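# Replace the tarnished stack block and move it to the bench

## Task

In the tall stack, take out the tarnished block and put a clean block from the heap in its place; set the tarnished block down on the empty bench, then release both so nothing is still held.

## Robot and tools

Robot: two arms, left_arm and right_arm, each with six joints and a gripper. Cameras: cam_high, cam_low, cam_left_wrist, cam_right_wrist, each 504x504 pixels and returned in that order.

Scene frame, used in the state line: origin on the table surface midway between the arms, +x out over the table, +z up, left_arm on the +y side. The arm names do not tell you which side of an image it appears on. The state line reads left_arm: ... | right_arm: ... and gives each gripper's end_effector_position in metres and end_effector_quat_wxyz. That point sits between the finger pads, about 1 cm behind the tips. It can be off from the real hand, more so at long reach. The fingers point along the gripper's +z axis and close along its y axis.

Tool execute_actions, argument actions: a list holding one item or none.
- Empty list: no command, returns the current state.
- Motion item: {"rows": [...], "steps": n}, with n from 1 to 15 (default 15). Each step lasts 1/30 s. Each row serves one step; if there are fewer rows than steps, the last row is held.
- Wait item: {"steps": n} without rows, n up to 300. It returns once n steps have passed since the previous result, and your reply time counts toward them.
Optional pictures: true or false, whether the cameras come back (by default they do).
A refused call sends nothing.

Each row is 14 numbers, always for both arms: left_arm waist, shoulder, elbow, wrist pitch, wrist yaw, wrist roll, opening, then right_arm in the same order. The six joint values are absolute target angles in radians, the same quantities printed under Joint positions, not offsets. Stated ranges per arm: waist -2.618 to 3.054, shoulder 0.000 to 3.142, elbow 0.000 to 3.142, wrist pitch -1.571 to 1.571, wrist yaw -1.571 to 1.571, wrist roll -2.094 to 2.094.

Joint limits:
- A call is refused if a target goes more than 0.036 rad beyond a stated end and also lies further out than that joint's last reading.
- A joint's true end may be up to 0.036 rad either side of the stated one. Targets past the true end are clipped there, and the result says "joint sent to its limit". That note may refer to an earlier, still running action. Getting no note does not prove there is more room.

Opening: an absolute value from -1 (closed) to +1 (fully open). grip_measured reports the finger opening on this same scale. Away from the ends, the fingers go to where grip_measured equals your number. Each gripper has its own fixed reading error of about 1 mm.
- To keep hold of a block, command about 0.03 below its grip_measured; a smaller margin holds more lightly.
- Pad force tops out near 50-62 N and can spike on first contact.
- Joint positions lists the true gap in metres, 0.094 m when fully open.

Motion limits:
- Each step, a joint's target is kept within a lead of its measured angle: 0.202 rad for the waist, 0.258 shoulder, 0.238 elbow, 0.573 wrist pitch, 0.522 wrist yaw and roll. Far moves therefore need several actions.
- If the targets would place a gripper more than 70 mm from where it is, all that arm's targets are pulled back toward the current angles.
- The simulation keeps running while you think and write. The arms keep heading for the last row you sent until everything has nearly stopped or a step is HELD; after that only a new action moves them further. Fingers already moving carry on.


Result lines:
- "joint command not followed" means a clearance check altered or blocked some joint targets; the rest of the row still ran.
- HELD marks steps where your row, in whole or part, was not sent.
- Joint positions and Joint velocities give each arm's joints (rad, rad/s) and then the finger gap (m, m/s).
- Joint torques follow the joint order without the gripper. They are total drive output, with per-arm offsets, scale factors and noise, so read them as rough hints of contact or load.
- Motor heat builds while holding loads, even as you think. A MOTOR HOT warning appears from 75 °C. At 90 °C that arm halts for 10 s; the threshold is then disabled on that arm for 5 min, after which 90 °C halts it again. At 100 °C the arm and gripper go limp and it drops. Both are shown as OVER-TEMPERATURE FAULT.

Tool zoom_image: {"camera": name, "region": [x0, y0, x1, y1]} in pixels of that camera's latest image, origin at top-left, region at most 504x504. It returns a sharper close-up.

Tool finished_scene: {"scene": number}. The goal must hold when checked. Sending a reply with no tool call ends everything. If resuming, first call execute_actions with an empty list to learn the current scene and task.

Avoid:
- dropping blocks or pushing anything off the table, which fails the task;
- toppling the stack;
- slamming, hard hits or hard pushes;
- letting the arms collide or press on each other, which can end the scene.
Occasional outside tugs on a held part or nudges to loose objects may occur; check grip_measured and the images afterward. Open both grippers at the end.

Each tool is called as a command line: name --argument value for each argument, lists and objects as JSON in quotes; but a table of rows of numbers goes row by row, as --pt "numbers of a row", without its own name.

## Session

execute_actions --actions '[]'

Scene clock: 0.00 s of 7120.00 s.
left_arm: end_effector_position=(+0.4811, +0.2796, +0.1013) grip_measured=+1.000 end_effector_quat_wxyz=(+0.443, -0.414, +0.794, +0.044) | right_arm: end_effector_position=(+0.5881, -0.4469, +0.2465) grip_measured=+1.000 end_effector_quat_wxyz=(+0.401, +0.059, +0.898, +0.172)
Joint positions: left_arm=[-0.275  1.874  1.189 -0.175 -0.648 -0.993  0.094] | right_arm=[-0.347  2.06   2.042 -0.782 -0.532 -0.01   0.094]
Joint velocities: left_arm=[-0.007  0.002 -0.007 -0.066 -0.051  0.007  0.   ] | right_arm=[ 0.007 -0.012 -0.007  0.007 -0.007 -0.022  0.   ]
Joint torques (N m, as the arm reports them, + toward a larger angle): no reading
Motor temperatures (°C, as the motors report them): left_arm=[23 23 22 23 24 24] | right_arm=[25 22 24 25 24 22]

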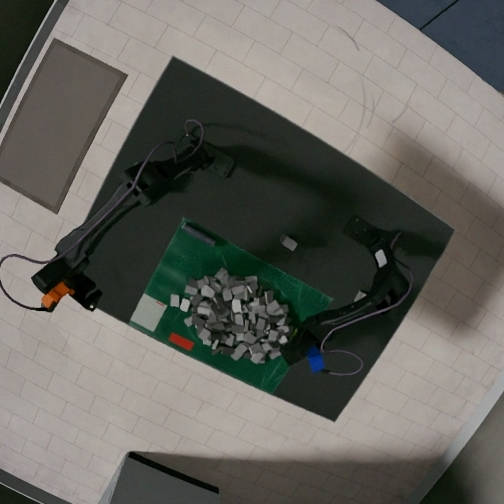

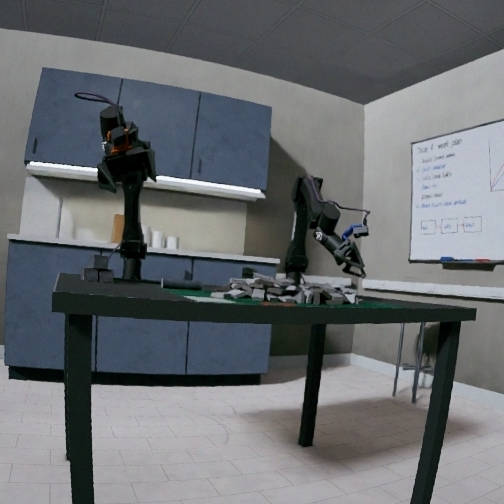

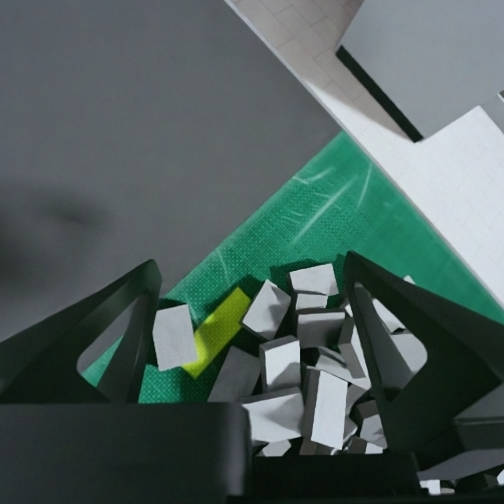

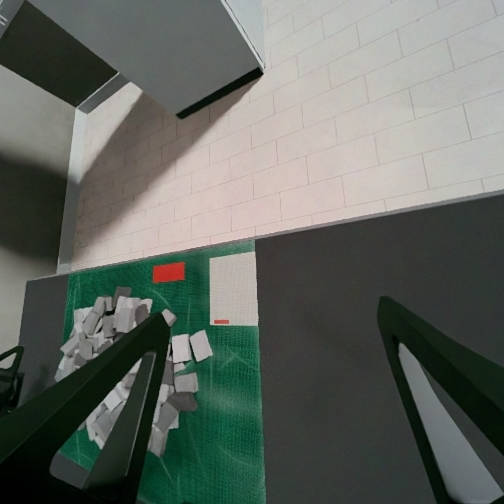

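zoom_image --camera "cam_low" --region '[60, 220, 380, 320]'

zoom_image --camera "cam_high" --region '[130, 130, 430, 400]'

Region (60, 220, 380, 320) of cam_low's 504x504 image, scaled by 1.575, with more detail than that image has; it fills the top 158 rows of this view, and the rest is white.

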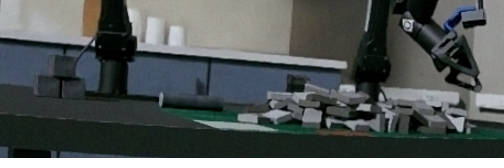

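Region (130, 130, 430, 400) of cam_high's 504x504 image, scaled by 1.680, with more detail than that image has; it fills the top 454 rows of this view, and the rest is white.

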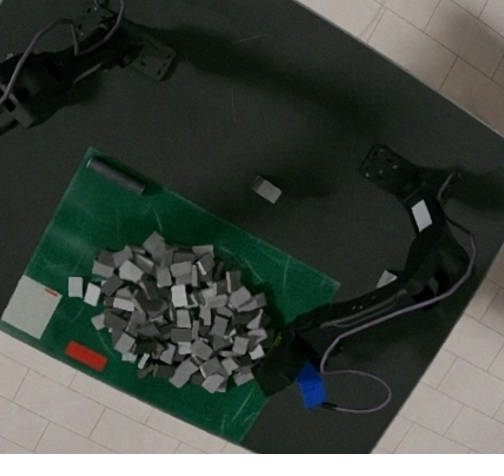

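execute_actions --actions '[{"rows":[[-0.275,1.2,1.2,-1.2,0,0,1,-0.347,1.0,0.9,-1.3,0,0,1]]}]' --pictures false

execute_actions --actions '[{"steps":45}]'

Scene clock: 7.93 s of 7120.00 s.
left_arm: end_effector_position=(+0.2885, +0.2356, +0.2067) grip_measured=+1.000 end_effector_quat_wxyz=(+0.258, +0.060, +0.964, -0.023) | right_arm: end_effector_position=(+0.3069, -0.4226, +0.1857) grip_measured=+1.000 end_effector_quat_wxyz=(+0.166, +0.169, +0.972, +0.006)
Joint positions: left_arm=[-0.272  1.195  1.186 -1.041 -0.063 -0.136  0.094] | right_arm=[-0.345  1.294  1.246 -1.197 -0.073 -0.004  0.094]
Joint velocities: left_arm=[-0.012 -0.569  0.027 -0.974  0.403  0.857  0.   ] | right_arm=[ 0.002 -2.181 -1.961 -0.3    0.344  0.081  0.   ]
Joint torques (N m, as the arm reports them, + toward a larger angle): left_arm=[-0.43 -0.73  8.78  1.21  0.    0.1 ] | right_arm=[-0.08 -5.42  5.53  0.64  0.02  0.01]
Motor temperatures (°C, as the motors report them): left_arm=[23 24 23 24 25 24] | right_arm=[25 25 25 26 24 22]
Steps of this call (steps 1 to 90: nothing new was sent; then 4.43 s passed at rest; steps 91 to 105: all 15 steps of this action). Readings (joint positions):
91: left_arm=[-0.273 1.855 1.189 -0.220 -0.587 -0.932] | right_arm=[-0.346 2.044 2.020 -0.790 -0.491 -0.010]
92: left_arm=[-0.272 1.821 1.187 -0.309 -0.508 -0.859] | right_arm=[-0.345 2.011 1.975 -0.829 -0.438 -0.009]
94: left_arm=[-0.272 1.729 1.186 -0.461 -0.376 -0.724] | right_arm=[-0.345 1.932 1.879 -0.922 -0.346 -0.007]
98: left_arm=[-0.272 1.520 1.186 -0.706 -0.220 -0.477] | right_arm=[-0.345 1.743 1.672 -1.062 -0.208 -0.005]
105: the state above

Scene clock: 9.43 s of 7120.00 s.
left_arm: end_effector_position=(+0.2562, +0.2342, +0.1940) grip_measured=+1.000 end_effector_quat_wxyz=(+0.195, +0.132, +0.972, -0.025) | right_arm: end_effector_position=(+0.2015, -0.3951, +0.1314) grip_measured=+1.000 end_effector_quat_wxyz=(+0.079, +0.176, +0.981, -0.010)
Joint positions: left_arm=[-0.272  1.186  1.186 -1.176 -0.006 -0.007  0.094] | right_arm=[-0.345  0.999  0.902 -1.314 -0.009 -0.004  0.094]
Joint velocities: left_arm=[ 0.002  0.017  0.007 -0.007  0.007 -0.066  0.   ] | right_arm=[-0.002 -0.007 -0.002 -0.066 -0.022  0.037  0.   ]
Joint torques (N m, as the arm reports them, + toward a larger angle): left_arm=[-0.39 -2.21  8.53  0.86  0.02  0.06] | right_arm=[-0.09 -1.26  6.14  0.85  0.08  0.03]
Motor temperatures (°C, as the motors report them): left_arm=[23 24 23 24 25 24] | right_arm=[25 24 25 26 24 22]
Steps of this call (steps 1 to 30: the robot went on to your last target; steps 31 to 45: nothing new was sent). Readings (joint positions):
1: left_arm=[-0.272 1.184 1.186 -1.071 -0.051 -0.110] | right_arm=[-0.345 1.216 1.177 -1.209 -0.062 -0.004]
2: left_arm=[-0.272 1.182 1.186 -1.094 -0.042 -0.089] | right_arm=[-0.345 1.138 1.107 -1.221 -0.053 -0.004]
4: left_arm=[-0.272 1.186 1.186 -1.128 -0.028 -0.059] | right_arm=[-0.345 1.022 0.985 -1.262 -0.037 -0.004]
8: left_arm=[-0.272 1.186 1.186 -1.158 -0.014 -0.028] | right_arm=[-0.345 0.999 0.903 -1.315 -0.020 -0.004]
45: the state above
All arms were judged still, so your last target was given up. Only a new action makes them travel on or press farther. Fingers that are still opening or closing keep moving.

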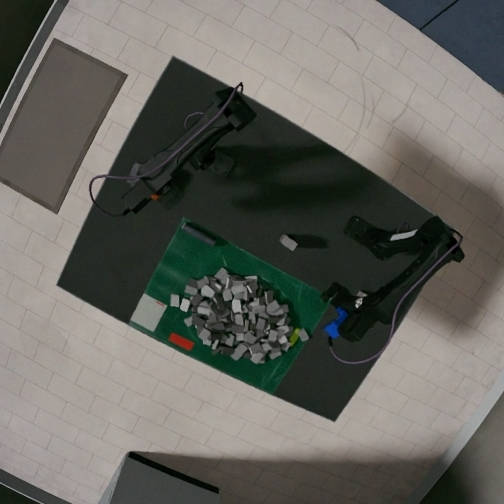

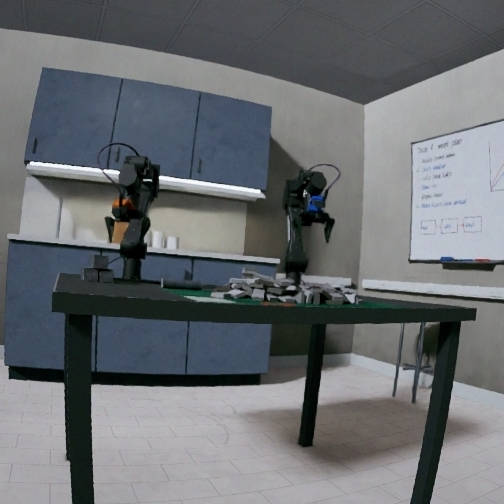

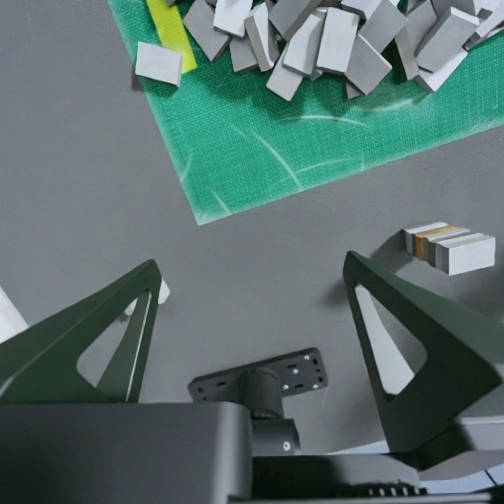

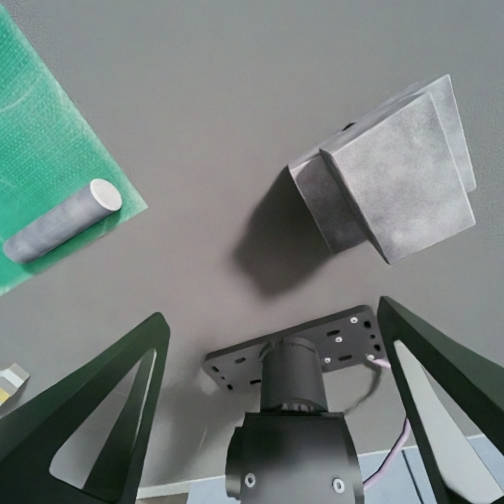

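execute_actions --actions '[{"rows":[[-0.6,1.2,1.2,-1.3,0,0,1,0.5,0.9,0.9,-1.0,0,0,1]]}]' --pictures false

execute_actions --actions '[{"rows":[[-0.95,1.2,1.2,-1.3,0,0,1,0.6,0.2,0.1,0,0,0,1]]}]' --pictures false

execute_actions --actions '[{"rows":[[-0.95,1.2,1.2,-1.3,0,0,1,1.26,0.2,0.1,0,0,0,1]]}]' --pictures false

execute_actions --actions '[{"steps":20}]'

Scene clock: 22.33 s of 7120.00 s.
left_arm: end_effector_position=(+0.2006, +0.1683, +0.1858) grip_measured=+1.000 end_effector_quat_wxyz=(+0.141, +0.293, +0.945, -0.047) | right_arm: end_effector_position=(+0.2485, -0.2306, +0.1675) grip_measured=+1.000 end_effector_quat_wxyz=(+0.251, -0.230, +0.938, +0.066)
Joint positions: left_arm=[-0.599  1.186  1.186 -1.273  0.005 -0.005  0.094] | right_arm=[ 0.494  0.918  0.894 -1.022 -0.009 -0.     0.094]
Joint velocities: left_arm=[-0.007 -0.002 -0.002 -0.051  0.022 -0.037  0.   ] | right_arm=[-0.012 -0.017 -0.017  0.007 -0.066  0.022  0.   ]
Joint torques (N m, as the arm reports them, + toward a larger angle): left_arm=[-0.26 -1.98  8.33  0.71 -0.07  0.04] | right_arm=[ 0.61 -2.9   7.13  1.65  0.09  0.01]
Motor temperatures (°C, as the motors report them): left_arm=[23 24 24 24 24 24] | right_arm=[25 23 25 26 24 22]
Steps of this call (steps 1 to 90: nothing new was sent; then 9.40 s passed at rest; steps 91 to 105: all 15 steps of this action). Readings (joint positions):
91: left_arm=[-0.300 1.186 1.186 -1.184 -0.019 -0.008] | right_arm=[-0.310 0.988 0.898 -1.286 0.005 -0.000]
92: left_arm=[-0.364 1.186 1.186 -1.198 -0.022 -0.008] | right_arm=[-0.237 0.969 0.894 -1.236 0.007 0.000]
94: left_arm=[-0.508 1.186 1.186 -1.222 -0.013 -0.007] | right_arm=[-0.087 0.933 0.894 -1.145 0.006 0.000]
98: left_arm=[-0.599 1.186 1.186 -1.254 0.005 -0.005] | right_arm=[0.213 0.918 0.894 -1.054 0.004 0.000]
105: the state above

Scene clock: 22.83 s of 7120.00 s.
left_arm: end_effector_position=(+0.1418, +0.1100, +0.1855) grip_measured=+1.000 end_effector_quat_wxyz=(+0.129, +0.453, +0.879, -0.070) | right_arm: end_effector_position=(+0.2576, -0.1987, +0.1490) grip_measured=+1.000 end_effector_quat_wxyz=(+0.598, -0.223, +0.749, +0.179)
Joint positions: left_arm=[-0.948  1.186  1.186 -1.277  0.005 -0.004  0.094] | right_arm=[ 0.592  0.212  0.091 -0.102 -0.003  0.001  0.094]
Joint velocities: left_arm=[ 0.002 -0.012 -0.002 -0.066 -0.007  0.007  0.   ] | right_arm=[ 0.002  0.002  0.002  0.447 -0.007  0.022  0.   ]
Joint torques (N m, as the arm reports them, + toward a larger angle): left_arm=[-0.26 -2.07  8.29  0.67 -0.06  0.03] | right_arm=[ 0.64  0.66  8.26  2.51  0.03 -0.01]
Motor temperatures (°C, as the motors report them): left_arm=[23 24 24 24 24 24] | right_arm=[25 23 25 26 24 22]
Steps of this call (steps 1 to 15: all 15 steps of this action). Readings (joint positions):
1: left_arm=[-0.628 1.186 1.186 -1.274 -0.010 -0.006] | right_arm=[0.511 0.881 0.850 -0.936 -0.000 0.001]
2: left_arm=[-0.693 1.186 1.186 -1.274 -0.014 -0.006] | right_arm=[0.544 0.804 0.766 -0.803 0.000 0.001]
4: left_arm=[-0.839 1.186 1.186 -1.274 -0.010 -0.006] | right_arm=[0.585 0.623 0.597 -0.588 -0.003 0.001]
8: left_arm=[-0.948 1.186 1.186 -1.275 0.007 -0.004] | right_arm=[0.592 0.269 0.276 -0.230 -0.003 0.001]
15: the state above

Scene clock: 23.33 s of 7120.00 s.
left_arm: end_effector_position=(+0.1417, +0.1100, +0.1855) grip_measured=+1.000 end_effector_quat_wxyz=(+0.129, +0.453, +0.880, -0.070) | right_arm: end_effector_position=(+0.1270, -0.0939, +0.1690) grip_measured=+1.000 end_effector_quat_wxyz=(+0.531, -0.440, +0.614, +0.383)
Joint positions: left_arm=[-0.948  1.186  1.186 -1.277  0.005 -0.004  0.094] | right_arm=[ 1.254  0.212  0.091 -0.021 -0.007  0.003  0.094]
Joint velocities: left_arm=[-0.002 -0.007  0.002 -0.007 -0.007 -0.066  0.   ] | right_arm=[-0.007  0.002 -0.002 -0.051  0.007 -0.022  0.   ]
Joint torques (N m, as the arm reports them, + toward a larger angle): left_arm=[-0.28 -2.05  8.31  0.69 -0.08  0.02] | right_arm=[ 0.46  0.67  8.18  2.44  0.06 -0.03]
Motor temperatures (°C, as the motors report them): left_arm=[23 24 24 24 24 24] | right_arm=[25 23 25 26 24 22]
Steps of this call (steps 1 to 15: all 15 steps of this action). Readings (joint positions):
1: left_arm=[-0.948 1.186 1.186 -1.277 0.005 -0.004] | right_arm=[0.625 0.212 0.091 -0.084 0.011 0.003]
2: left_arm=[-0.948 1.186 1.186 -1.277 0.005 -0.004] | right_arm=[0.696 0.212 0.091 -0.068 0.012 0.003]
4: left_arm=[-0.948 1.186 1.186 -1.277 0.005 -0.004] | right_arm=[0.847 0.212 0.091 -0.047 0.008 0.003]
8: left_arm=[-0.948 1.186 1.186 -1.277 0.005 -0.004] | right_arm=[1.146 0.212 0.091 -0.029 0.003 0.003]
15: the state above

Scene clock: 24.00 s of 7120.00 s.
left_arm: end_effector_position=(+0.1417, +0.1100, +0.1855) grip_measured=+1.000 end_effector_quat_wxyz=(+0.129, +0.453, +0.880, -0.070) | right_arm: end_effector_position=(+0.1270, -0.0939, +0.1693) grip_measured=+1.000 end_effector_quat_wxyz=(+0.532, -0.440, +0.614, +0.384)
Joint positions: left_arm=[-0.948  1.186  1.186 -1.277  0.005 -0.004  0.094] | right_arm=[ 1.254  0.212  0.091 -0.019 -0.007  0.003  0.094]
Joint velocities: left_arm=[-0.002 -0.012 -0.012  0.022  0.051  0.007  0.   ] | right_arm=[ 0.007 -0.002 -0.007 -0.066  0.007  0.007  0.   ]
Joint torques (N m, as the arm reports them, + toward a larger angle): left_arm=[-0.26 -2.04  8.3   0.7  -0.08  0.04] | right_arm=[ 0.47  0.67  8.18  2.46  0.06 -0.03]
Motor temperatures (°C, as the motors report them): left_arm=[23 24 24 24 24 24] | right_arm=[25 23 25 26 24 22]
Steps of this call (steps 1 to 15: the robot went on to your last target; steps 16 to 20: nothing new was sent). Readings (joint positions):
1: left_arm=[-0.948 1.186 1.186 -1.277 0.005 -0.004] | right_arm=[1.254 0.212 0.091 -0.021 -0.007 0.003]
2: left_arm=[-0.948 1.186 1.186 -1.277 0.005 -0.004] | right_arm=[1.254 0.212 0.091 -0.020 -0.007 0.003]
4: left_arm=[-0.948 1.186 1.186 -1.277 0.005 -0.004] | right_arm=[1.254 0.212 0.091 -0.020 -0.007 0.003]
8: left_arm=[-0.948 1.186 1.186 -1.277 0.005 -0.004] | right_arm=[1.254 0.212 0.091 -0.019 -0.007 0.003]
20: the state above
All arms were judged still, so your last target was given up. Only a new action makes them travel on or press farther. Fingers that are still opening or closing keep moving.

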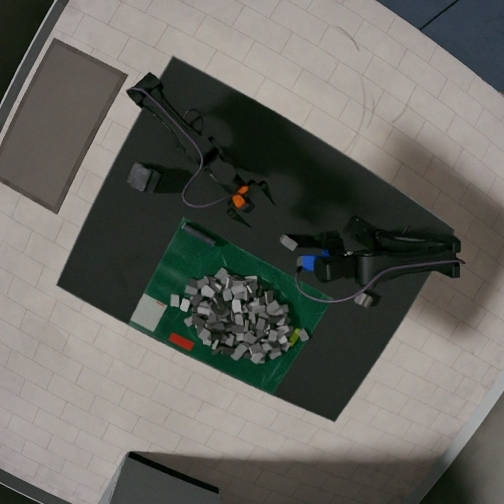

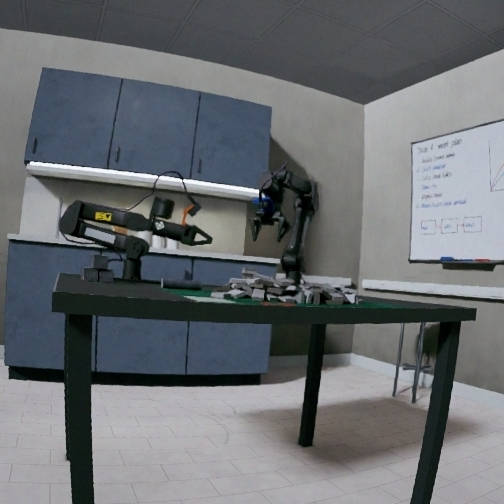

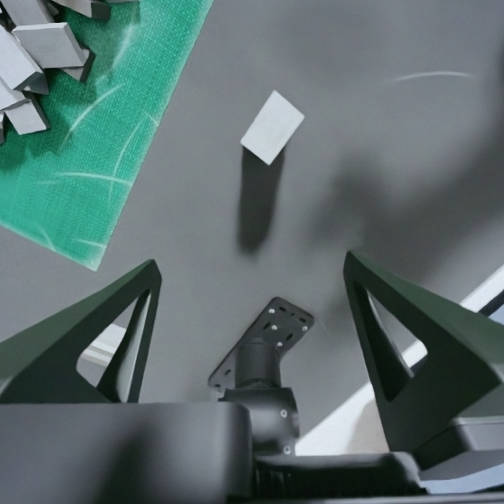

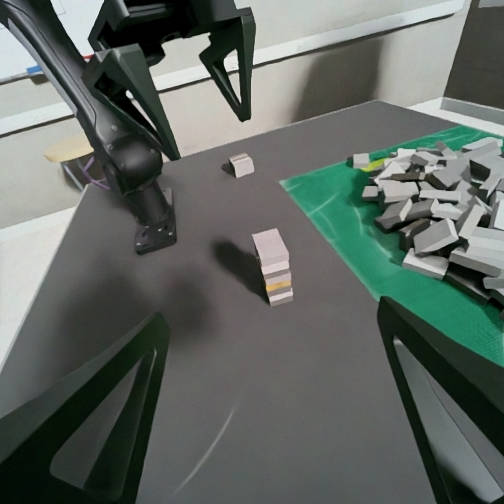

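zoom_image --camera "cam_right_wrist" --region '[210, 140, 390, 320]'

zoom_image --camera "cam_high" --region '[150, 220, 390, 390]'

Region (210, 140, 390, 320) of cam_right_wrist's 504x504 image, scaled by 2.800, with more detail than that image has.

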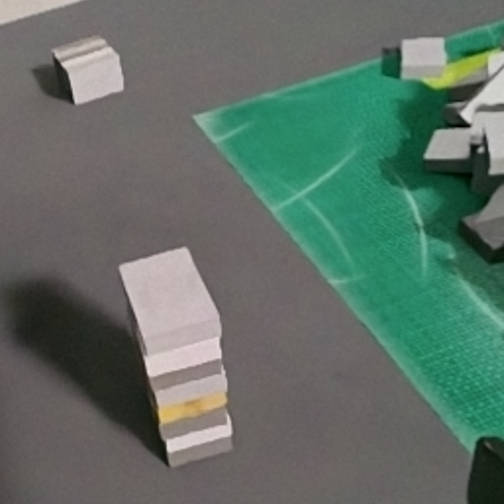

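Region (150, 220, 390, 390) of cam_high's 504x504 image, scaled by 2.100, with more detail than that image has; it fills the top 357 rows of this view, and the rest is white.

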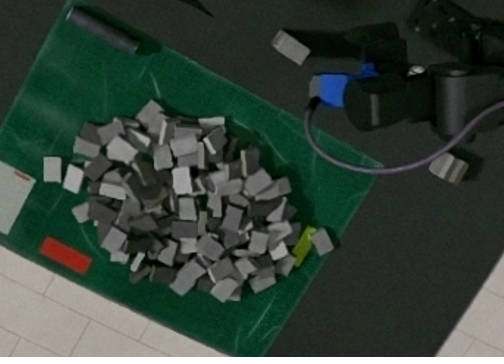

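execute_actions --actions '[{"rows":[[-0.96,1.3,1.25,-1.3,0,0.1,1,1.26,0.1,0.05,0,0,0,1],[-0.96,1.3,1.25,-1.3,0,0.1,1,1.26,0.1,0.05,0,0,0,1],[-0.97,1.4,1.3,-1.3,0,0.2,1,1.26,0.1,0.05,0,0,0,1],[-0.97,1.4,1.3,-1.3,0,0.2,1,1.26,0.1,0.05,0,0,0,1],[-0.98,1.5,1.36,-1.3,0,0.3,1,1.26,0,0,0,0,0,1],[-0.98,1.5,1.36,-1.3,0,0.3,1,1.26,0,0,0,0,0,1],[-1,1.6,1.4,-1.3,0,0.4,1,1.26,0,0,0,0,0,1],[-1,1.6,1.4,-1.3,0,0.4,1,1.26,0,0,0,0,0,1],[-1,1.669,1.43,-1.34,0,0.5,1,1.26,0,0,0,0,0,1]]}]' --pictures false

execute_actions --actions '[{"steps":20}]'

Scene clock: 35.70 s of 7120.00 s.
left_arm: end_effector_position=(+0.1651, +0.0552, +0.1196) grip_measured=+1.000 end_effector_quat_wxyz=(-0.012, +0.658, +0.753, +0.003) | right_arm: end_effector_position=(+0.1243, -0.1017, +0.1788) grip_measured=+1.000 end_effector_quat_wxyz=(+0.567, -0.417, +0.582, +0.409)
Joint positions: left_arm=[-0.993  1.687  1.396 -1.305  0.002  0.439  0.094] | right_arm=[ 1.254  0.033  0.023 -0.013 -0.007  0.003  0.094]
Joint velocities: left_arm=[-0.002 -0.012  0.007 -0.168  0.022  0.33   0.   ] | right_arm=[ 0.002  0.012 -0.002  0.007 -0.095  0.022  0.   ]
Joint torques (N m, as the arm reports them, + toward a larger angle): left_arm=[-0.93 -8.38  9.56  0.12 -0.07  0.06] | right_arm=[ 0.48  0.09  6.29  2.38  0.07 -0.02]
Motor temperatures (°C, as the motors report them): left_arm=[23 23 24 24 24 24] | right_arm=[25 23 26 29 24 22]
joint sent to its limit (right arm) — the command would take joint 2 (shoulder) past its lower limit and joint 3 (elbow) past its lower limit, so those joints were sent only as far as their limits.
Steps of this call (steps 1 to 90: nothing new was sent; then 8.20 s passed at rest; steps 91 to 105: all 15 steps of this action). Readings (joint positions):
91: left_arm=[-0.948 1.197 1.194 -1.285 0.005 0.011] | right_arm=[1.254 0.198 0.087 -0.019 -0.007 0.003]
92: left_arm=[-0.948 1.218 1.209 -1.293 0.005 0.027] | right_arm=[1.254 0.168 0.078 -0.019 -0.007 0.003]
94: left_arm=[-0.954 1.295 1.255 -1.302 0.004 0.083] | right_arm=[1.254 0.129 0.067 -0.019 -0.007 0.003]
98: left_arm=[-0.977 1.513 1.359 -1.295 0.002 0.237] | right_arm=[1.254 0.038 0.030 -0.013 -0.007 0.003]
105: the state above

Scene clock: 36.37 s of 7120.00 s.
left_arm: end_effector_position=(+0.1636, +0.0576, +0.1214) grip_measured=+1.000 end_effector_quat_wxyz=(-0.017, +0.678, +0.735, +0.004) | right_arm: end_effector_position=(+0.1243, -0.1017, +0.1788) grip_measured=+1.000 end_effector_quat_wxyz=(+0.567, -0.417, +0.582, +0.409)
Joint positions: left_arm=[-0.993  1.686  1.402 -1.322  0.002  0.492  0.094] | right_arm=[ 1.254  0.033  0.023 -0.013 -0.007  0.003  0.094]
Joint velocities: left_arm=[-0.007 -0.002 -0.012  0.007 -0.037  0.037  0.   ] | right_arm=[ 0.002 -0.002 -0.002 -0.051  0.007 -0.037  0.   ]
Joint torques (N m, as the arm reports them, + toward a larger angle): left_arm=[-0.78 -8.23  9.11  0.1  -0.05  0.16] | right_arm=[ 0.46  0.07  6.29  2.39  0.07 -0.03]
Motor temperatures (°C, as the motors report them): left_arm=[23 23 24 24 24 24] | right_arm=[25 23 26 29 24 22]
joint sent to its limit (right arm) — the command would take joint 2 (shoulder) past its lower limit and joint 3 (elbow) past its lower limit, so those joints were sent only as far as their limits.
Steps of this call (steps 1 to 20: the robot went on to your last target). Readings (joint positions):
1: left_arm=[-0.993 1.686 1.399 -1.310 0.002 0.450] | right_arm=[1.254 0.033 0.023 -0.013 -0.007 0.003]
2: left_arm=[-0.993 1.686 1.401 -1.313 0.002 0.458] | right_arm=[1.254 0.033 0.023 -0.013 -0.007 0.003]
4: left_arm=[-0.993 1.686 1.402 -1.315 0.002 0.471] | right_arm=[1.254 0.033 0.023 -0.013 -0.007 0.003]
8: left_arm=[-0.993 1.686 1.402 -1.319 0.002 0.484] | right_arm=[1.254 0.033 0.023 -0.013 -0.007 0.003]
20: the state above

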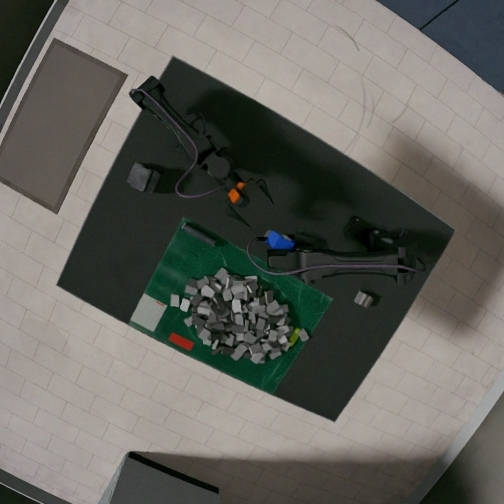

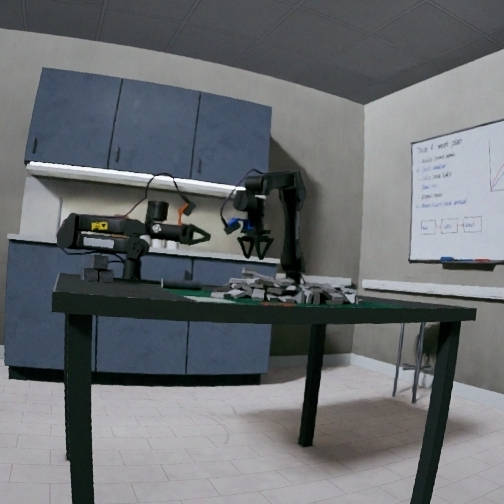

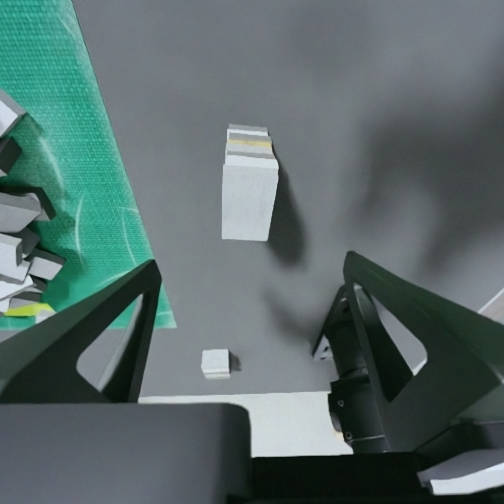

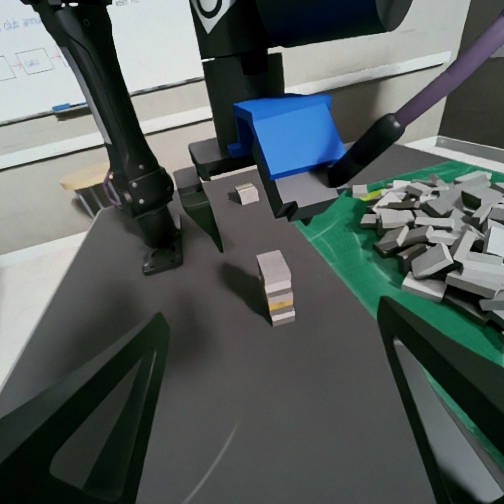

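execute_actions --actions '[{"rows":[[-1,1.675,1.39,-1.28,0,0.54,0.7,1.26,0.03,0.03,0,0,0,1],[-1,1.675,1.39,-1.28,0,0.54,0.7,1.26,0.03,0.03,0,0,0,1],[-1,1.68,1.35,-1.22,0,0.58,0.5,1.26,0.03,0.03,0,0,0,1],[-1,1.68,1.35,-1.22,0,0.58,0.5,1.26,0.03,0.03,0,0,0,1],[-1,1.685,1.295,-1.15,0,0.58,0.3,1.26,0.03,0.03,0,0,0,1]]}]' --pictures false

execute_actions --actions '[{"steps":15}]'

Scene clock: 40.27 s of 7120.00 s.
left_arm: end_effector_position=(+0.1699, +0.0478, +0.0988) grip_measured=+0.302 end_effector_quat_wxyz=(+0.010, +0.706, +0.708, -0.003) | right_arm: end_effector_position=(+0.1243, -0.1017, +0.1788) grip_measured=+1.000 end_effector_quat_wxyz=(+0.567, -0.417, +0.582, +0.409)
Joint positions: left_arm=[-0.993  1.686  1.311 -1.176  0.002  0.569  0.061] | right_arm=[ 1.254  0.033  0.023 -0.013 -0.007  0.003  0.094]
Joint velocities: left_arm=[-0.007  0.007 -0.012  0.037  0.037  0.022  0.   ] | right_arm=[-0.002 -0.007 -0.002  0.022  0.037 -0.066  0.   ]
Joint torques (N m, as the arm reports them, + toward a larger angle): left_arm=[-0.72 -7.05  5.55  0.54 -0.05  0.07] | right_arm=[ 0.46  1.87  7.92  2.39  0.07 -0.03]
Motor temperatures (°C, as the motors report them): left_arm=[23 24 24 24 24 24] | right_arm=[25 23 26 29 24 22]
joint sent to its limit (right arm) — the command would take joint 2 (shoulder) past its lower limit and joint 3 (elbow) past its lower limit, so those joints were sent only as far as their limits.
Steps of this call (steps 1 to 15: the robot went on to your last target; steps 16 to 90: nothing new was sent; then 0.40 s passed at rest; steps 91 to 105: all 15 steps of this action). Readings (joint positions):
91: left_arm=[-0.993 1.686 1.402 -1.320 0.002 0.498] | right_arm=[1.254 0.033 0.023 -0.013 -0.007 0.003]
92: left_arm=[-0.993 1.686 1.402 -1.316 0.002 0.506] | right_arm=[1.254 0.033 0.023 -0.013 -0.007 0.003]
94: left_arm=[-0.993 1.686 1.392 -1.289 0.002 0.529] | right_arm=[1.254 0.033 0.023 -0.013 -0.007 0.003]
98: left_arm=[-0.993 1.686 1.324 -1.212 0.002 0.554] | right_arm=[1.254 0.033 0.023 -0.013 -0.007 0.003]
105: the state above

Scene clock: 40.77 s of 7120.00 s.
left_arm: end_effector_position=(+0.1715, +0.0454, +0.0988) grip_measured=+0.302 end_effector_quat_wxyz=(+0.015, +0.707, +0.707, -0.004) | right_arm: end_effector_position=(+0.1243, -0.1017, +0.1788) grip_measured=+1.000 end_effector_quat_wxyz=(+0.567, -0.417, +0.582, +0.409)
Joint positions: left_arm=[-0.993  1.686  1.311 -1.165  0.002  0.573  0.061] | right_arm=[ 1.254  0.033  0.023 -0.013 -0.007  0.003  0.094]
Joint velocities: left_arm=[ 0.007 -0.022 -0.007 -0.022 -0.037 -0.066 -0.   ] | right_arm=[ 0.002  0.007  0.012  0.022 -0.037  0.022  0.   ]
Joint torques (N m, as the arm reports them, + toward a larger angle): left_arm=[-0.78 -7.28  5.54  0.51 -0.05  0.05] | right_arm=[ 0.47  1.88  7.93  2.39  0.07 -0.02]
Motor temperatures (°C, as the motors report them): left_arm=[23 24 24 24 24 24] | right_arm=[25 23 26 29 24 22]
Steps of this call (steps 1 to 15: the robot went on to your last target). Readings (joint positions):
1: left_arm=[-0.993 1.686 1.311 -1.173 0.002 0.570] | right_arm=[1.254 0.033 0.023 -0.013 -0.007 0.003]
2: left_arm=[-0.993 1.686 1.311 -1.171 0.002 0.571] | right_arm=[1.254 0.033 0.023 -0.013 -0.007 0.003]
4: left_arm=[-0.993 1.686 1.311 -1.168 0.002 0.571] | right_arm=[1.254 0.033 0.023 -0.013 -0.007 0.003]
8: left_arm=[-0.993 1.686 1.311 -1.166 0.002 0.572] | right_arm=[1.254 0.033 0.023 -0.013 -0.007 0.003]
15: the state above

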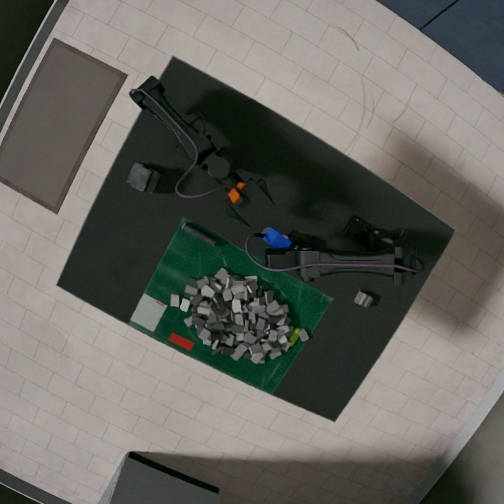

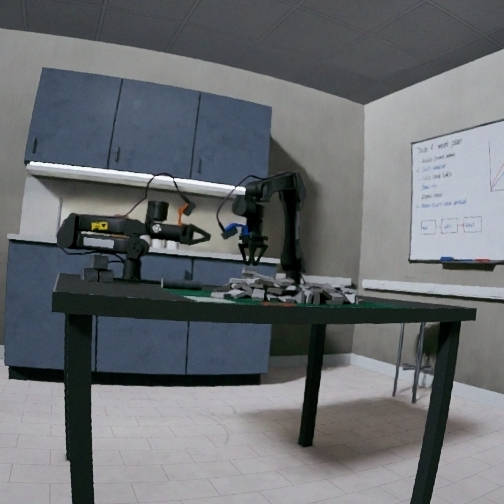

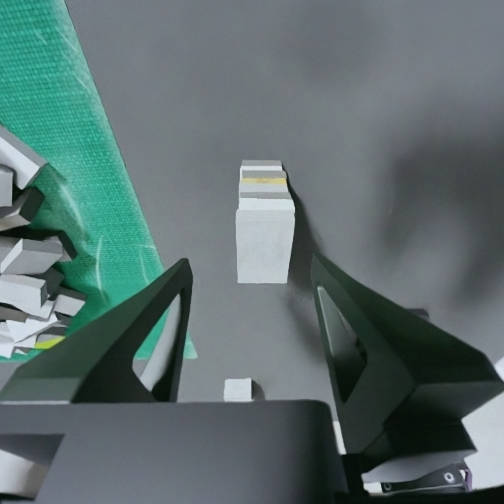

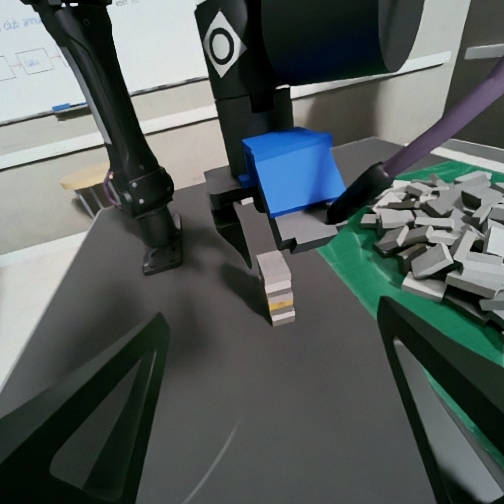

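execute_actions --actions '[{"rows":[[-1.01,1.7,1.27,-1.15,0,0.58,0.3,1.26,0.03,0.03,0,0,0,1],[-1.01,1.7,1.25,-1.13,0,0.58,0.3,1.26,0.03,0.03,0,0,0,1],[-1.01,1.71,1.23,-1.1,0,0.58,0.3,1.26,0.03,0.03,0,0,0,1],[-1.01,1.71,1.21,-1.08,0,0.58,0.3,1.26,0.03,0.03,0,0,0,1],[-1.01,1.715,1.19,-1.05,0,0.58,0.3,1.26,0.03,0.03,0,0,0,1],[-1.01,1.72,1.165,-1.03,0,0.58,0.3,1.26,0.03,0.03,0,0,0,1]]}]' --pictures false

execute_actions --actions '[{"steps":15}]'

zoom_image --camera "cam_right_wrist" --region '[210, 220, 350, 360]'

Scene clock: 45.20 s of 7120.00 s.
left_arm: end_effector_position=(+0.1623, +0.0554, +0.0601) grip_measured=+0.302 end_effector_quat_wxyz=(-0.007, +0.710, +0.704, +0.001) | right_arm: end_effector_position=(+0.1243, -0.1017, +0.1788) grip_measured=+1.000 end_effector_quat_wxyz=(+0.567, -0.417, +0.582, +0.409)
Joint positions: left_arm=[-1.001  1.708  1.18  -1.056  0.002  0.573  0.061] | right_arm=[ 1.254  0.033  0.023 -0.013 -0.007  0.003  0.094]
Joint velocities: left_arm=[ 0.002  0.007  0.002  0.095  0.022 -0.007  0.   ] | right_arm=[-0.012 -0.007  0.017  0.051  0.037 -0.066  0.   ]
Joint torques (N m, as the arm reports them, + toward a larger angle): left_arm=[-0.92 -6.41  5.36  0.45 -0.05  0.06] | right_arm=[ 0.48  1.91  7.93  2.38  0.07 -0.02]
Motor temperatures (°C, as the motors report them): left_arm=[23 24 24 24 24 24] | right_arm=[25 23 26 30 24 22]
Steps of this call (steps 1 to 15: the robot went on to your last target; steps 16 to 90: nothing new was sent; then 0.93 s passed at rest; steps 91 to 105: all 15 steps of this action). Readings (joint positions):
91: left_arm=[-0.994 1.686 1.309 -1.163 0.002 0.573] | right_arm=[1.254 0.033 0.023 -0.013 -0.007 0.003]
92: left_arm=[-0.995 1.686 1.303 -1.158 0.002 0.573] | right_arm=[1.254 0.033 0.023 -0.013 -0.007 0.003]
94: left_arm=[-0.999 1.686 1.274 -1.135 0.002 0.573] | right_arm=[1.254 0.033 0.023 -0.013 -0.007 0.003]
98: left_arm=[-1.001 1.692 1.197 -1.087 0.002 0.573] | right_arm=[1.254 0.033 0.023 -0.013 -0.007 0.003]
105: the state above

Scene clock: 45.70 s of 7120.00 s.
left_arm: end_effector_position=(+0.1637, +0.0531, +0.0601) grip_measured=+0.302 end_effector_quat_wxyz=(-0.001, +0.710, +0.704, -0.001) | right_arm: end_effector_position=(+0.1243, -0.1017, +0.1788) grip_measured=+1.000 end_effector_quat_wxyz=(+0.567, -0.417, +0.582, +0.409)
Joint positions: left_arm=[-1.001  1.708  1.18  -1.045  0.002  0.573  0.061] | right_arm=[ 1.254  0.033  0.023 -0.013 -0.007  0.003  0.094]
Joint velocities: left_arm=[-0.007  0.012 -0.002  0.022  0.037 -0.022 -0.   ] | right_arm=[ 0.012  0.002 -0.002 -0.095  0.022 -0.037  0.   ]
Joint torques (N m, as the arm reports them, + toward a larger angle): left_arm=[-0.89 -6.43  5.34  0.48 -0.04  0.06] | right_arm=[ 0.47  1.89  7.93  2.38  0.07 -0.03]
Motor temperatures (°C, as the motors report them): left_arm=[23 24 24 24 24 24] | right_arm=[25 23 26 30 24 22]
Steps of this call (steps 1 to 15: the robot went on to your last target). Readings (joint positions):
1: left_arm=[-1.001 1.708 1.180 -1.054 0.002 0.573] | right_arm=[1.254 0.033 0.023 -0.013 -0.007 0.003]
2: left_arm=[-1.001 1.708 1.180 -1.052 0.002 0.573] | right_arm=[1.254 0.033 0.023 -0.013 -0.007 0.003]
4: left_arm=[-1.001 1.708 1.180 -1.049 0.002 0.573] | right_arm=[1.254 0.033 0.023 -0.013 -0.007 0.003]
8: left_arm=[-1.001 1.708 1.180 -1.047 0.002 0.573] | right_arm=[1.254 0.033 0.023 -0.013 -0.007 0.003]
15: the state above

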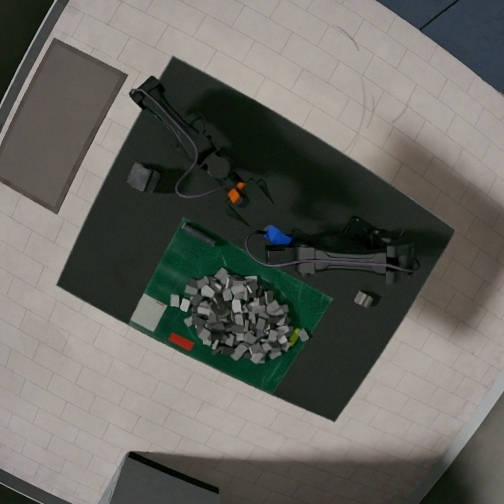

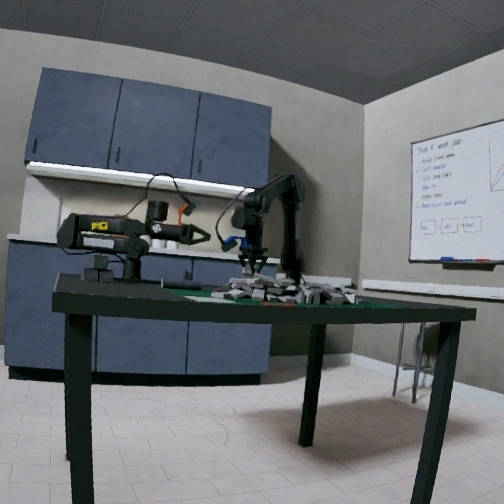

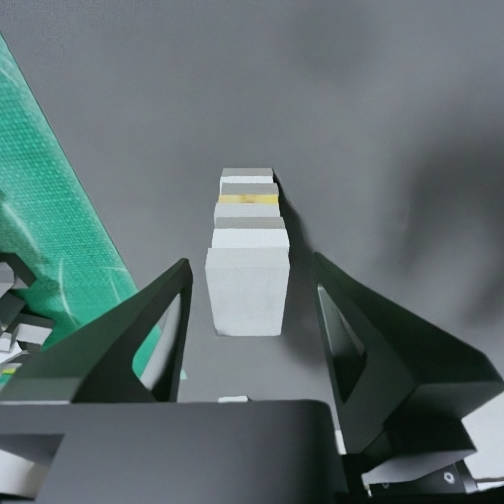

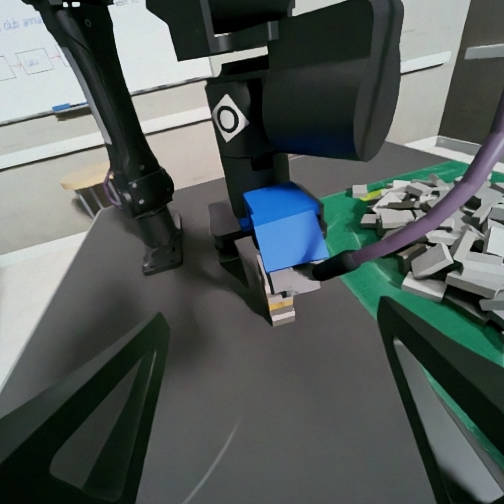

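Region (210, 220, 350, 360) of cam_right_wrist's 504x504 image, scaled by 3.600, with more detail than that image has.

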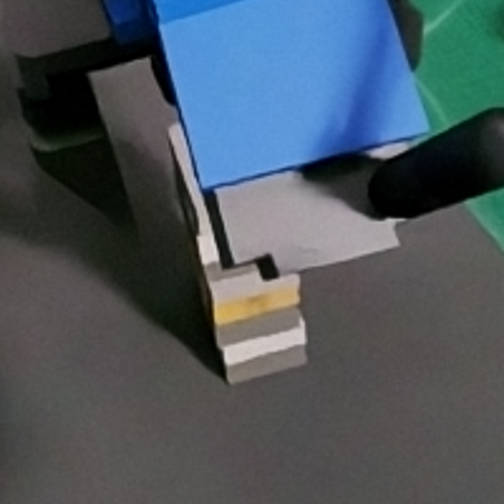

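execute_actions --actions '[{"rows":[[-1.01,1.735,1.15,-0.99,0,0.58,0.1,1.26,0.03,0.03,0,0,0,1],[-1.01,1.752,1.131,-0.963,0,0.58,-0.2,1.26,0.03,0.03,0,0,0,1]]}]' --pictures false

execute_actions --actions '[{"steps":15}]'

Scene clock: 50.90 s of 7120.00 s.
left_arm: end_effector_position=(+0.1663, +0.0490, +0.0455) grip_measured=-0.198 end_effector_quat_wxyz=(+0.003, +0.710, +0.704, -0.001) | right_arm: end_effector_position=(+0.1243, -0.1017, +0.1788) grip_measured=+1.000 end_effector_quat_wxyz=(+0.567, -0.417, +0.582, +0.409)
Joint positions: left_arm=[-1.001  1.736  1.152 -0.981  0.002  0.573  0.038] | right_arm=[ 1.254  0.033  0.023 -0.013 -0.007  0.003  0.094]
Joint velocities: left_arm=[-0.007  0.017 -0.002  0.051 -0.081 -0.007 -0.   ] | right_arm=[-0.002  0.007 -0.002 -0.037 -0.022 -0.051  0.   ]
Joint torques (N m, as the arm reports them, + toward a larger angle): left_arm=[-0.94 -6.35  4.71  0.48 -0.04  0.07] | right_arm=[ 0.47  1.9   7.94  2.39  0.07 -0.03]
Motor temperatures (°C, as the motors report them): left_arm=[23 24 24 24 24 24] | right_arm=[25 23 26 30 24 22]
Steps of this call (steps 1 to 15: the robot went on to your last target; steps 16 to 90: nothing new was sent; then 1.70 s passed at rest; steps 91 to 105: all 15 steps of this action). Readings (joint positions):
91: left_arm=[-1.001 1.708 1.180 -1.042 0.002 0.573] | right_arm=[1.254 0.033 0.023 -0.013 -0.007 0.003]
92: left_arm=[-1.001 1.710 1.177 -1.031 0.002 0.573] | right_arm=[1.254 0.033 0.023 -0.013 -0.007 0.003]
94: left_arm=[-1.001 1.717 1.168 -1.008 0.002 0.573] | right_arm=[1.254 0.033 0.023 -0.013 -0.007 0.003]
98: left_arm=[-1.001 1.734 1.153 -0.991 0.002 0.573] | right_arm=[1.254 0.033 0.023 -0.013 -0.007 0.003]
105: the state above

Scene clock: 51.40 s of 7120.00 s.
left_arm: end_effector_position=(+0.1667, +0.0484, +0.0456) grip_measured=-0.198 end_effector_quat_wxyz=(+0.004, +0.710, +0.704, -0.002) | right_arm: end_effector_position=(+0.1243, -0.1017, +0.1788) grip_measured=+1.000 end_effector_quat_wxyz=(+0.567, -0.417, +0.582, +0.409)
Joint positions: left_arm=[-1.001  1.736  1.152 -0.978  0.002  0.573  0.038] | right_arm=[ 1.254  0.033  0.023 -0.013 -0.007  0.003  0.094]
Joint velocities: left_arm=[ 0.002 -0.017  0.017 -0.037 -0.007  0.051 -0.001] | right_arm=[-0.002 -0.007  0.007  0.037  0.037 -0.051  0.   ]
Joint torques (N m, as the arm reports them, + toward a larger angle): left_arm=[-0.94 -6.23  4.81  0.49 -0.04  0.07] | right_arm=[ 0.47  1.92  7.91  2.38  0.07 -0.03]
Motor temperatures (°C, as the motors report them): left_arm=[23 24 24 24 24 24] | right_arm=[25 23 26 30 24 22]
Steps of this call (steps 1 to 15: the robot went on to your last target). Readings (joint positions):
1: left_arm=[-1.001 1.736 1.152 -0.980 0.002 0.573] | right_arm=[1.254 0.033 0.023 -0.013 -0.007 0.003]
2: left_arm=[-1.001 1.736 1.152 -0.980 0.002 0.573] | right_arm=[1.254 0.033 0.023 -0.013 -0.007 0.003]
4: left_arm=[-1.001 1.736 1.152 -0.979 0.002 0.573] | right_arm=[1.254 0.033 0.023 -0.013 -0.007 0.003]
8: left_arm=[-1.001 1.736 1.152 -0.978 0.002 0.573] | right_arm=[1.254 0.033 0.023 -0.013 -0.007 0.003]
15: the state above
All arms were judged still, so your last target was given up. Only a new action makes them travel on or press farther. Fingers that are still opening or closing keep moving.

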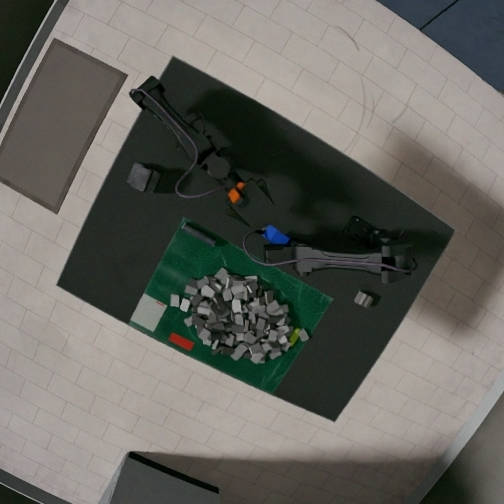

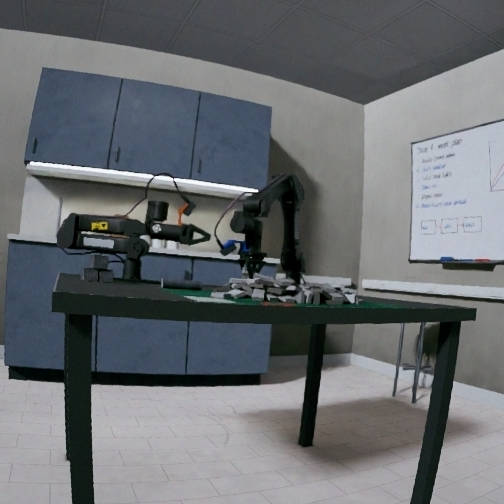

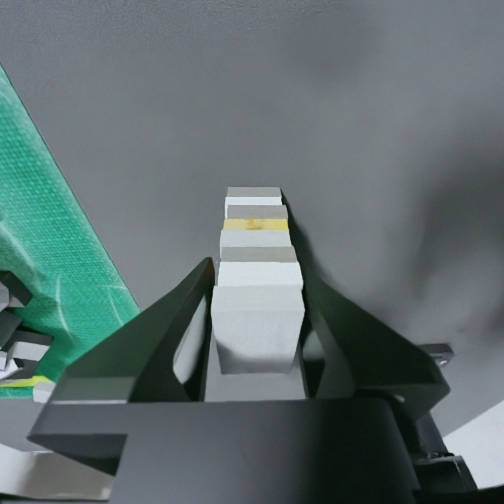

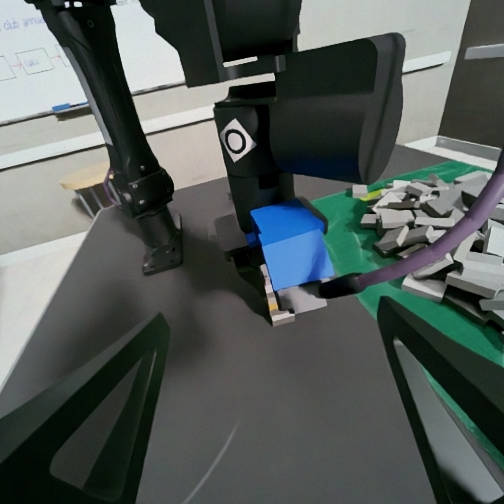

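execute_actions --actions '[{"rows":[[-1.01,1.752,1.12,-0.963,0,0.58,-0.25,1.26,0.03,0.03,0,0,0,1]]}]' --pictures false

execute_actions --actions '[{"rows":[[-1.01,1.752,1.12,-0.963,0,0.58,-0.3,1.26,0.03,0.03,0,0,0,1],[-1.01,1.752,1.12,-0.963,0,0.58,-0.34,1.26,0.03,0.03,0,0,0,1],[-1.01,1.752,1.12,-0.963,0,0.58,-0.38,1.26,0.03,0.03,0,0,0,1],[-1.01,1.752,1.12,-0.963,0,0.58,-0.42,1.26,0.03,0.03,0,0,0,1],[-1.01,1.752,1.12,-0.963,0,0.58,-0.46,1.26,0.03,0.03,0,0,0,1]]}]' --pictures false

Scene clock: 56.03 s of 7120.00 s.
left_arm: end_effector_position=(+0.1667, +0.0484, +0.0456) grip_measured=-0.248 end_effector_quat_wxyz=(+0.004, +0.710, +0.704, -0.002) | right_arm: end_effector_position=(+0.1243, -0.1017, +0.1788) grip_measured=+1.000 end_effector_quat_wxyz=(+0.567, -0.417, +0.582, +0.409)
Joint positions: left_arm=[-1.001  1.736  1.152 -0.978  0.002  0.573  0.035] | right_arm=[ 1.254  0.033  0.023 -0.013 -0.007  0.003  0.094]
Joint velocities: left_arm=[-0.002 -0.002 -0.002 -0.051 -0.066 -0.007 -0.001] | right_arm=[-0.002  0.002 -0.017 -0.066  0.022  0.037  0.   ]
Joint torques (N m, as the arm reports them, + toward a larger angle): left_arm=[-0.93 -6.27  3.89  0.5  -0.04  0.07] | right_arm=[ 0.47  1.9   7.92  2.38  0.07 -0.03]
Motor temperatures (°C, as the motors report them): left_arm=[23 24 24 24 24 24] | right_arm=[25 23 26 31 24 22]
Steps of this call (steps 1 to 90: nothing new was sent; then 1.13 s passed at rest; steps 91 to 105: all 15 steps of this action). Readings (joint positions):
91: left_arm=[-1.001 1.736 1.152 -0.978 0.002 0.573] | right_arm=[1.254 0.033 0.023 -0.013 -0.007 0.003]
92: left_arm=[-1.001 1.736 1.152 -0.978 0.002 0.573] | right_arm=[1.254 0.033 0.023 -0.013 -0.007 0.003]
94: left_arm=[-1.001 1.736 1.152 -0.978 0.002 0.573] | right_arm=[1.254 0.033 0.023 -0.013 -0.007 0.003]
98: left_arm=[-1.001 1.736 1.152 -0.978 0.002 0.573] | right_arm=[1.254 0.033 0.023 -0.013 -0.007 0.003]
105: the state above

Scene clock: 56.53 s of 7120.00 s.
left_arm: end_effector_position=(+0.1645, +0.0481, +0.0449) grip_measured=-0.423 end_effector_quat_wxyz=(+0.002, +0.712, +0.702, -0.004) | right_arm: end_effector_position=(+0.1243, -0.1017, +0.1788) grip_measured=+1.000 end_effector_quat_wxyz=(+0.567, -0.417, +0.582, +0.409)
Joint positions: left_arm=[-1.004  1.736  1.149 -0.978  0.007  0.575  0.027] | right_arm=[ 1.254  0.033  0.023 -0.013 -0.007  0.003  0.094]
Joint velocities: left_arm=[-0.002  0.017  0.002  0.051 -0.007  0.051  0.   ] | right_arm=[ 0.012 -0.012 -0.002 -0.007 -0.022 -0.066  0.   ]
Joint torques (N m, as the arm reports them, + toward a larger angle): left_arm=[-0.65 -6.28  4.11  0.49 -0.09  0.05] | right_arm=[ 0.47  1.89  7.94  2.38  0.07 -0.03]
Motor temperatures (°C, as the motors report them): left_arm=[23 24 24 24 24 24] | right_arm=[25 23 26 31 24 22]
Steps of this call (steps 1 to 15: all 15 steps of this action). Readings (joint positions):
1: left_arm=[-1.001 1.736 1.152 -0.978 0.003 0.573] | right_arm=[1.254 0.033 0.023 -0.013 -0.007 0.003]
2: left_arm=[-1.002 1.736 1.151 -0.978 0.004 0.574] | right_arm=[1.254 0.033 0.023 -0.013 -0.007 0.003]
4: left_arm=[-1.004 1.736 1.149 -0.978 0.008 0.574] | right_arm=[1.254 0.033 0.023 -0.013 -0.007 0.003]
8: left_arm=[-1.004 1.736 1.149 -0.978 0.007 0.575] | right_arm=[1.254 0.033 0.023 -0.013 -0.007 0.003]
15: the state above

execute_actions --actions '[{"rows":[[-1.01,1.752,1.12,-0.963,0,0.58,-0.3,1.26,0.03,0.03,0,0,0,1],[-1.01,1.752,1.12,-0.963,0,0.58,-0.3,1.26,0.03,0.03,0,0,0,1],[-1.01,1.752,1.12,-0.963,0,0.58,-0.3,1.26,0.03,0.03,0,0,0,1],[-1.01,1.752,1.11,-0.95,0,0.58,-0.3,1.26,0.03,0.03,0,0,0,1]]}]' --pictures false

Scene clock: 60.30 s of 7120.00 s.
left_arm: end_effector_position=(+0.1640, +0.0505, +0.0411) grip_measured=-0.302 end_effector_quat_wxyz=(+0.001, +0.712, +0.702, -0.001) | right_arm: end_effector_position=(+0.1243, -0.1017, +0.1788) grip_measured=+1.000 end_effector_quat_wxyz=(+0.567, -0.417, +0.582, +0.409)
Joint positions: left_arm=[-1.004  1.736  1.133 -0.966  0.002  0.575  0.033] | right_arm=[ 1.254  0.033  0.023 -0.013 -0.007  0.003  0.094]
Joint velocities: left_arm=[ 0.002  0.007 -0.002  0.037  0.007 -0.022 -0.   ] | right_arm=[ 0.012  0.002 -0.002 -0.007 -0.081 -0.022  0.   ]
Joint torques (N m, as the arm reports them, + toward a larger angle): left_arm=[-0.63 -6.19  4.63  0.45 -0.03  0.04] | right_arm=[ 0.46  1.92  7.91  2.39  0.07 -0.02]
Motor temperatures (°C, as the motors report them): left_arm=[23 24 23 24 24 24] | right_arm=[25 23 27 31 24 22]
Steps of this call (steps 1 to 15: the robot went on to your last target; steps 16 to 90: nothing new was sent; then 0.27 s passed at rest; steps 91 to 105: all 15 steps of this action). Readings (joint positions):
91: left_arm=[-1.004 1.736 1.149 -0.978 0.007 0.575] | right_arm=[1.254 0.033 0.023 -0.013 -0.007 0.003]
92: left_arm=[-1.004 1.736 1.149 -0.977 0.006 0.575] | right_arm=[1.254 0.033 0.023 -0.013 -0.007 0.003]
94: left_arm=[-1.004 1.736 1.147 -0.974 0.005 0.575] | right_arm=[1.254 0.033 0.023 -0.013 -0.007 0.003]
98: left_arm=[-1.004 1.736 1.135 -0.967 0.003 0.575] | right_arm=[1.254 0.033 0.023 -0.013 -0.007 0.003]
105: the state above


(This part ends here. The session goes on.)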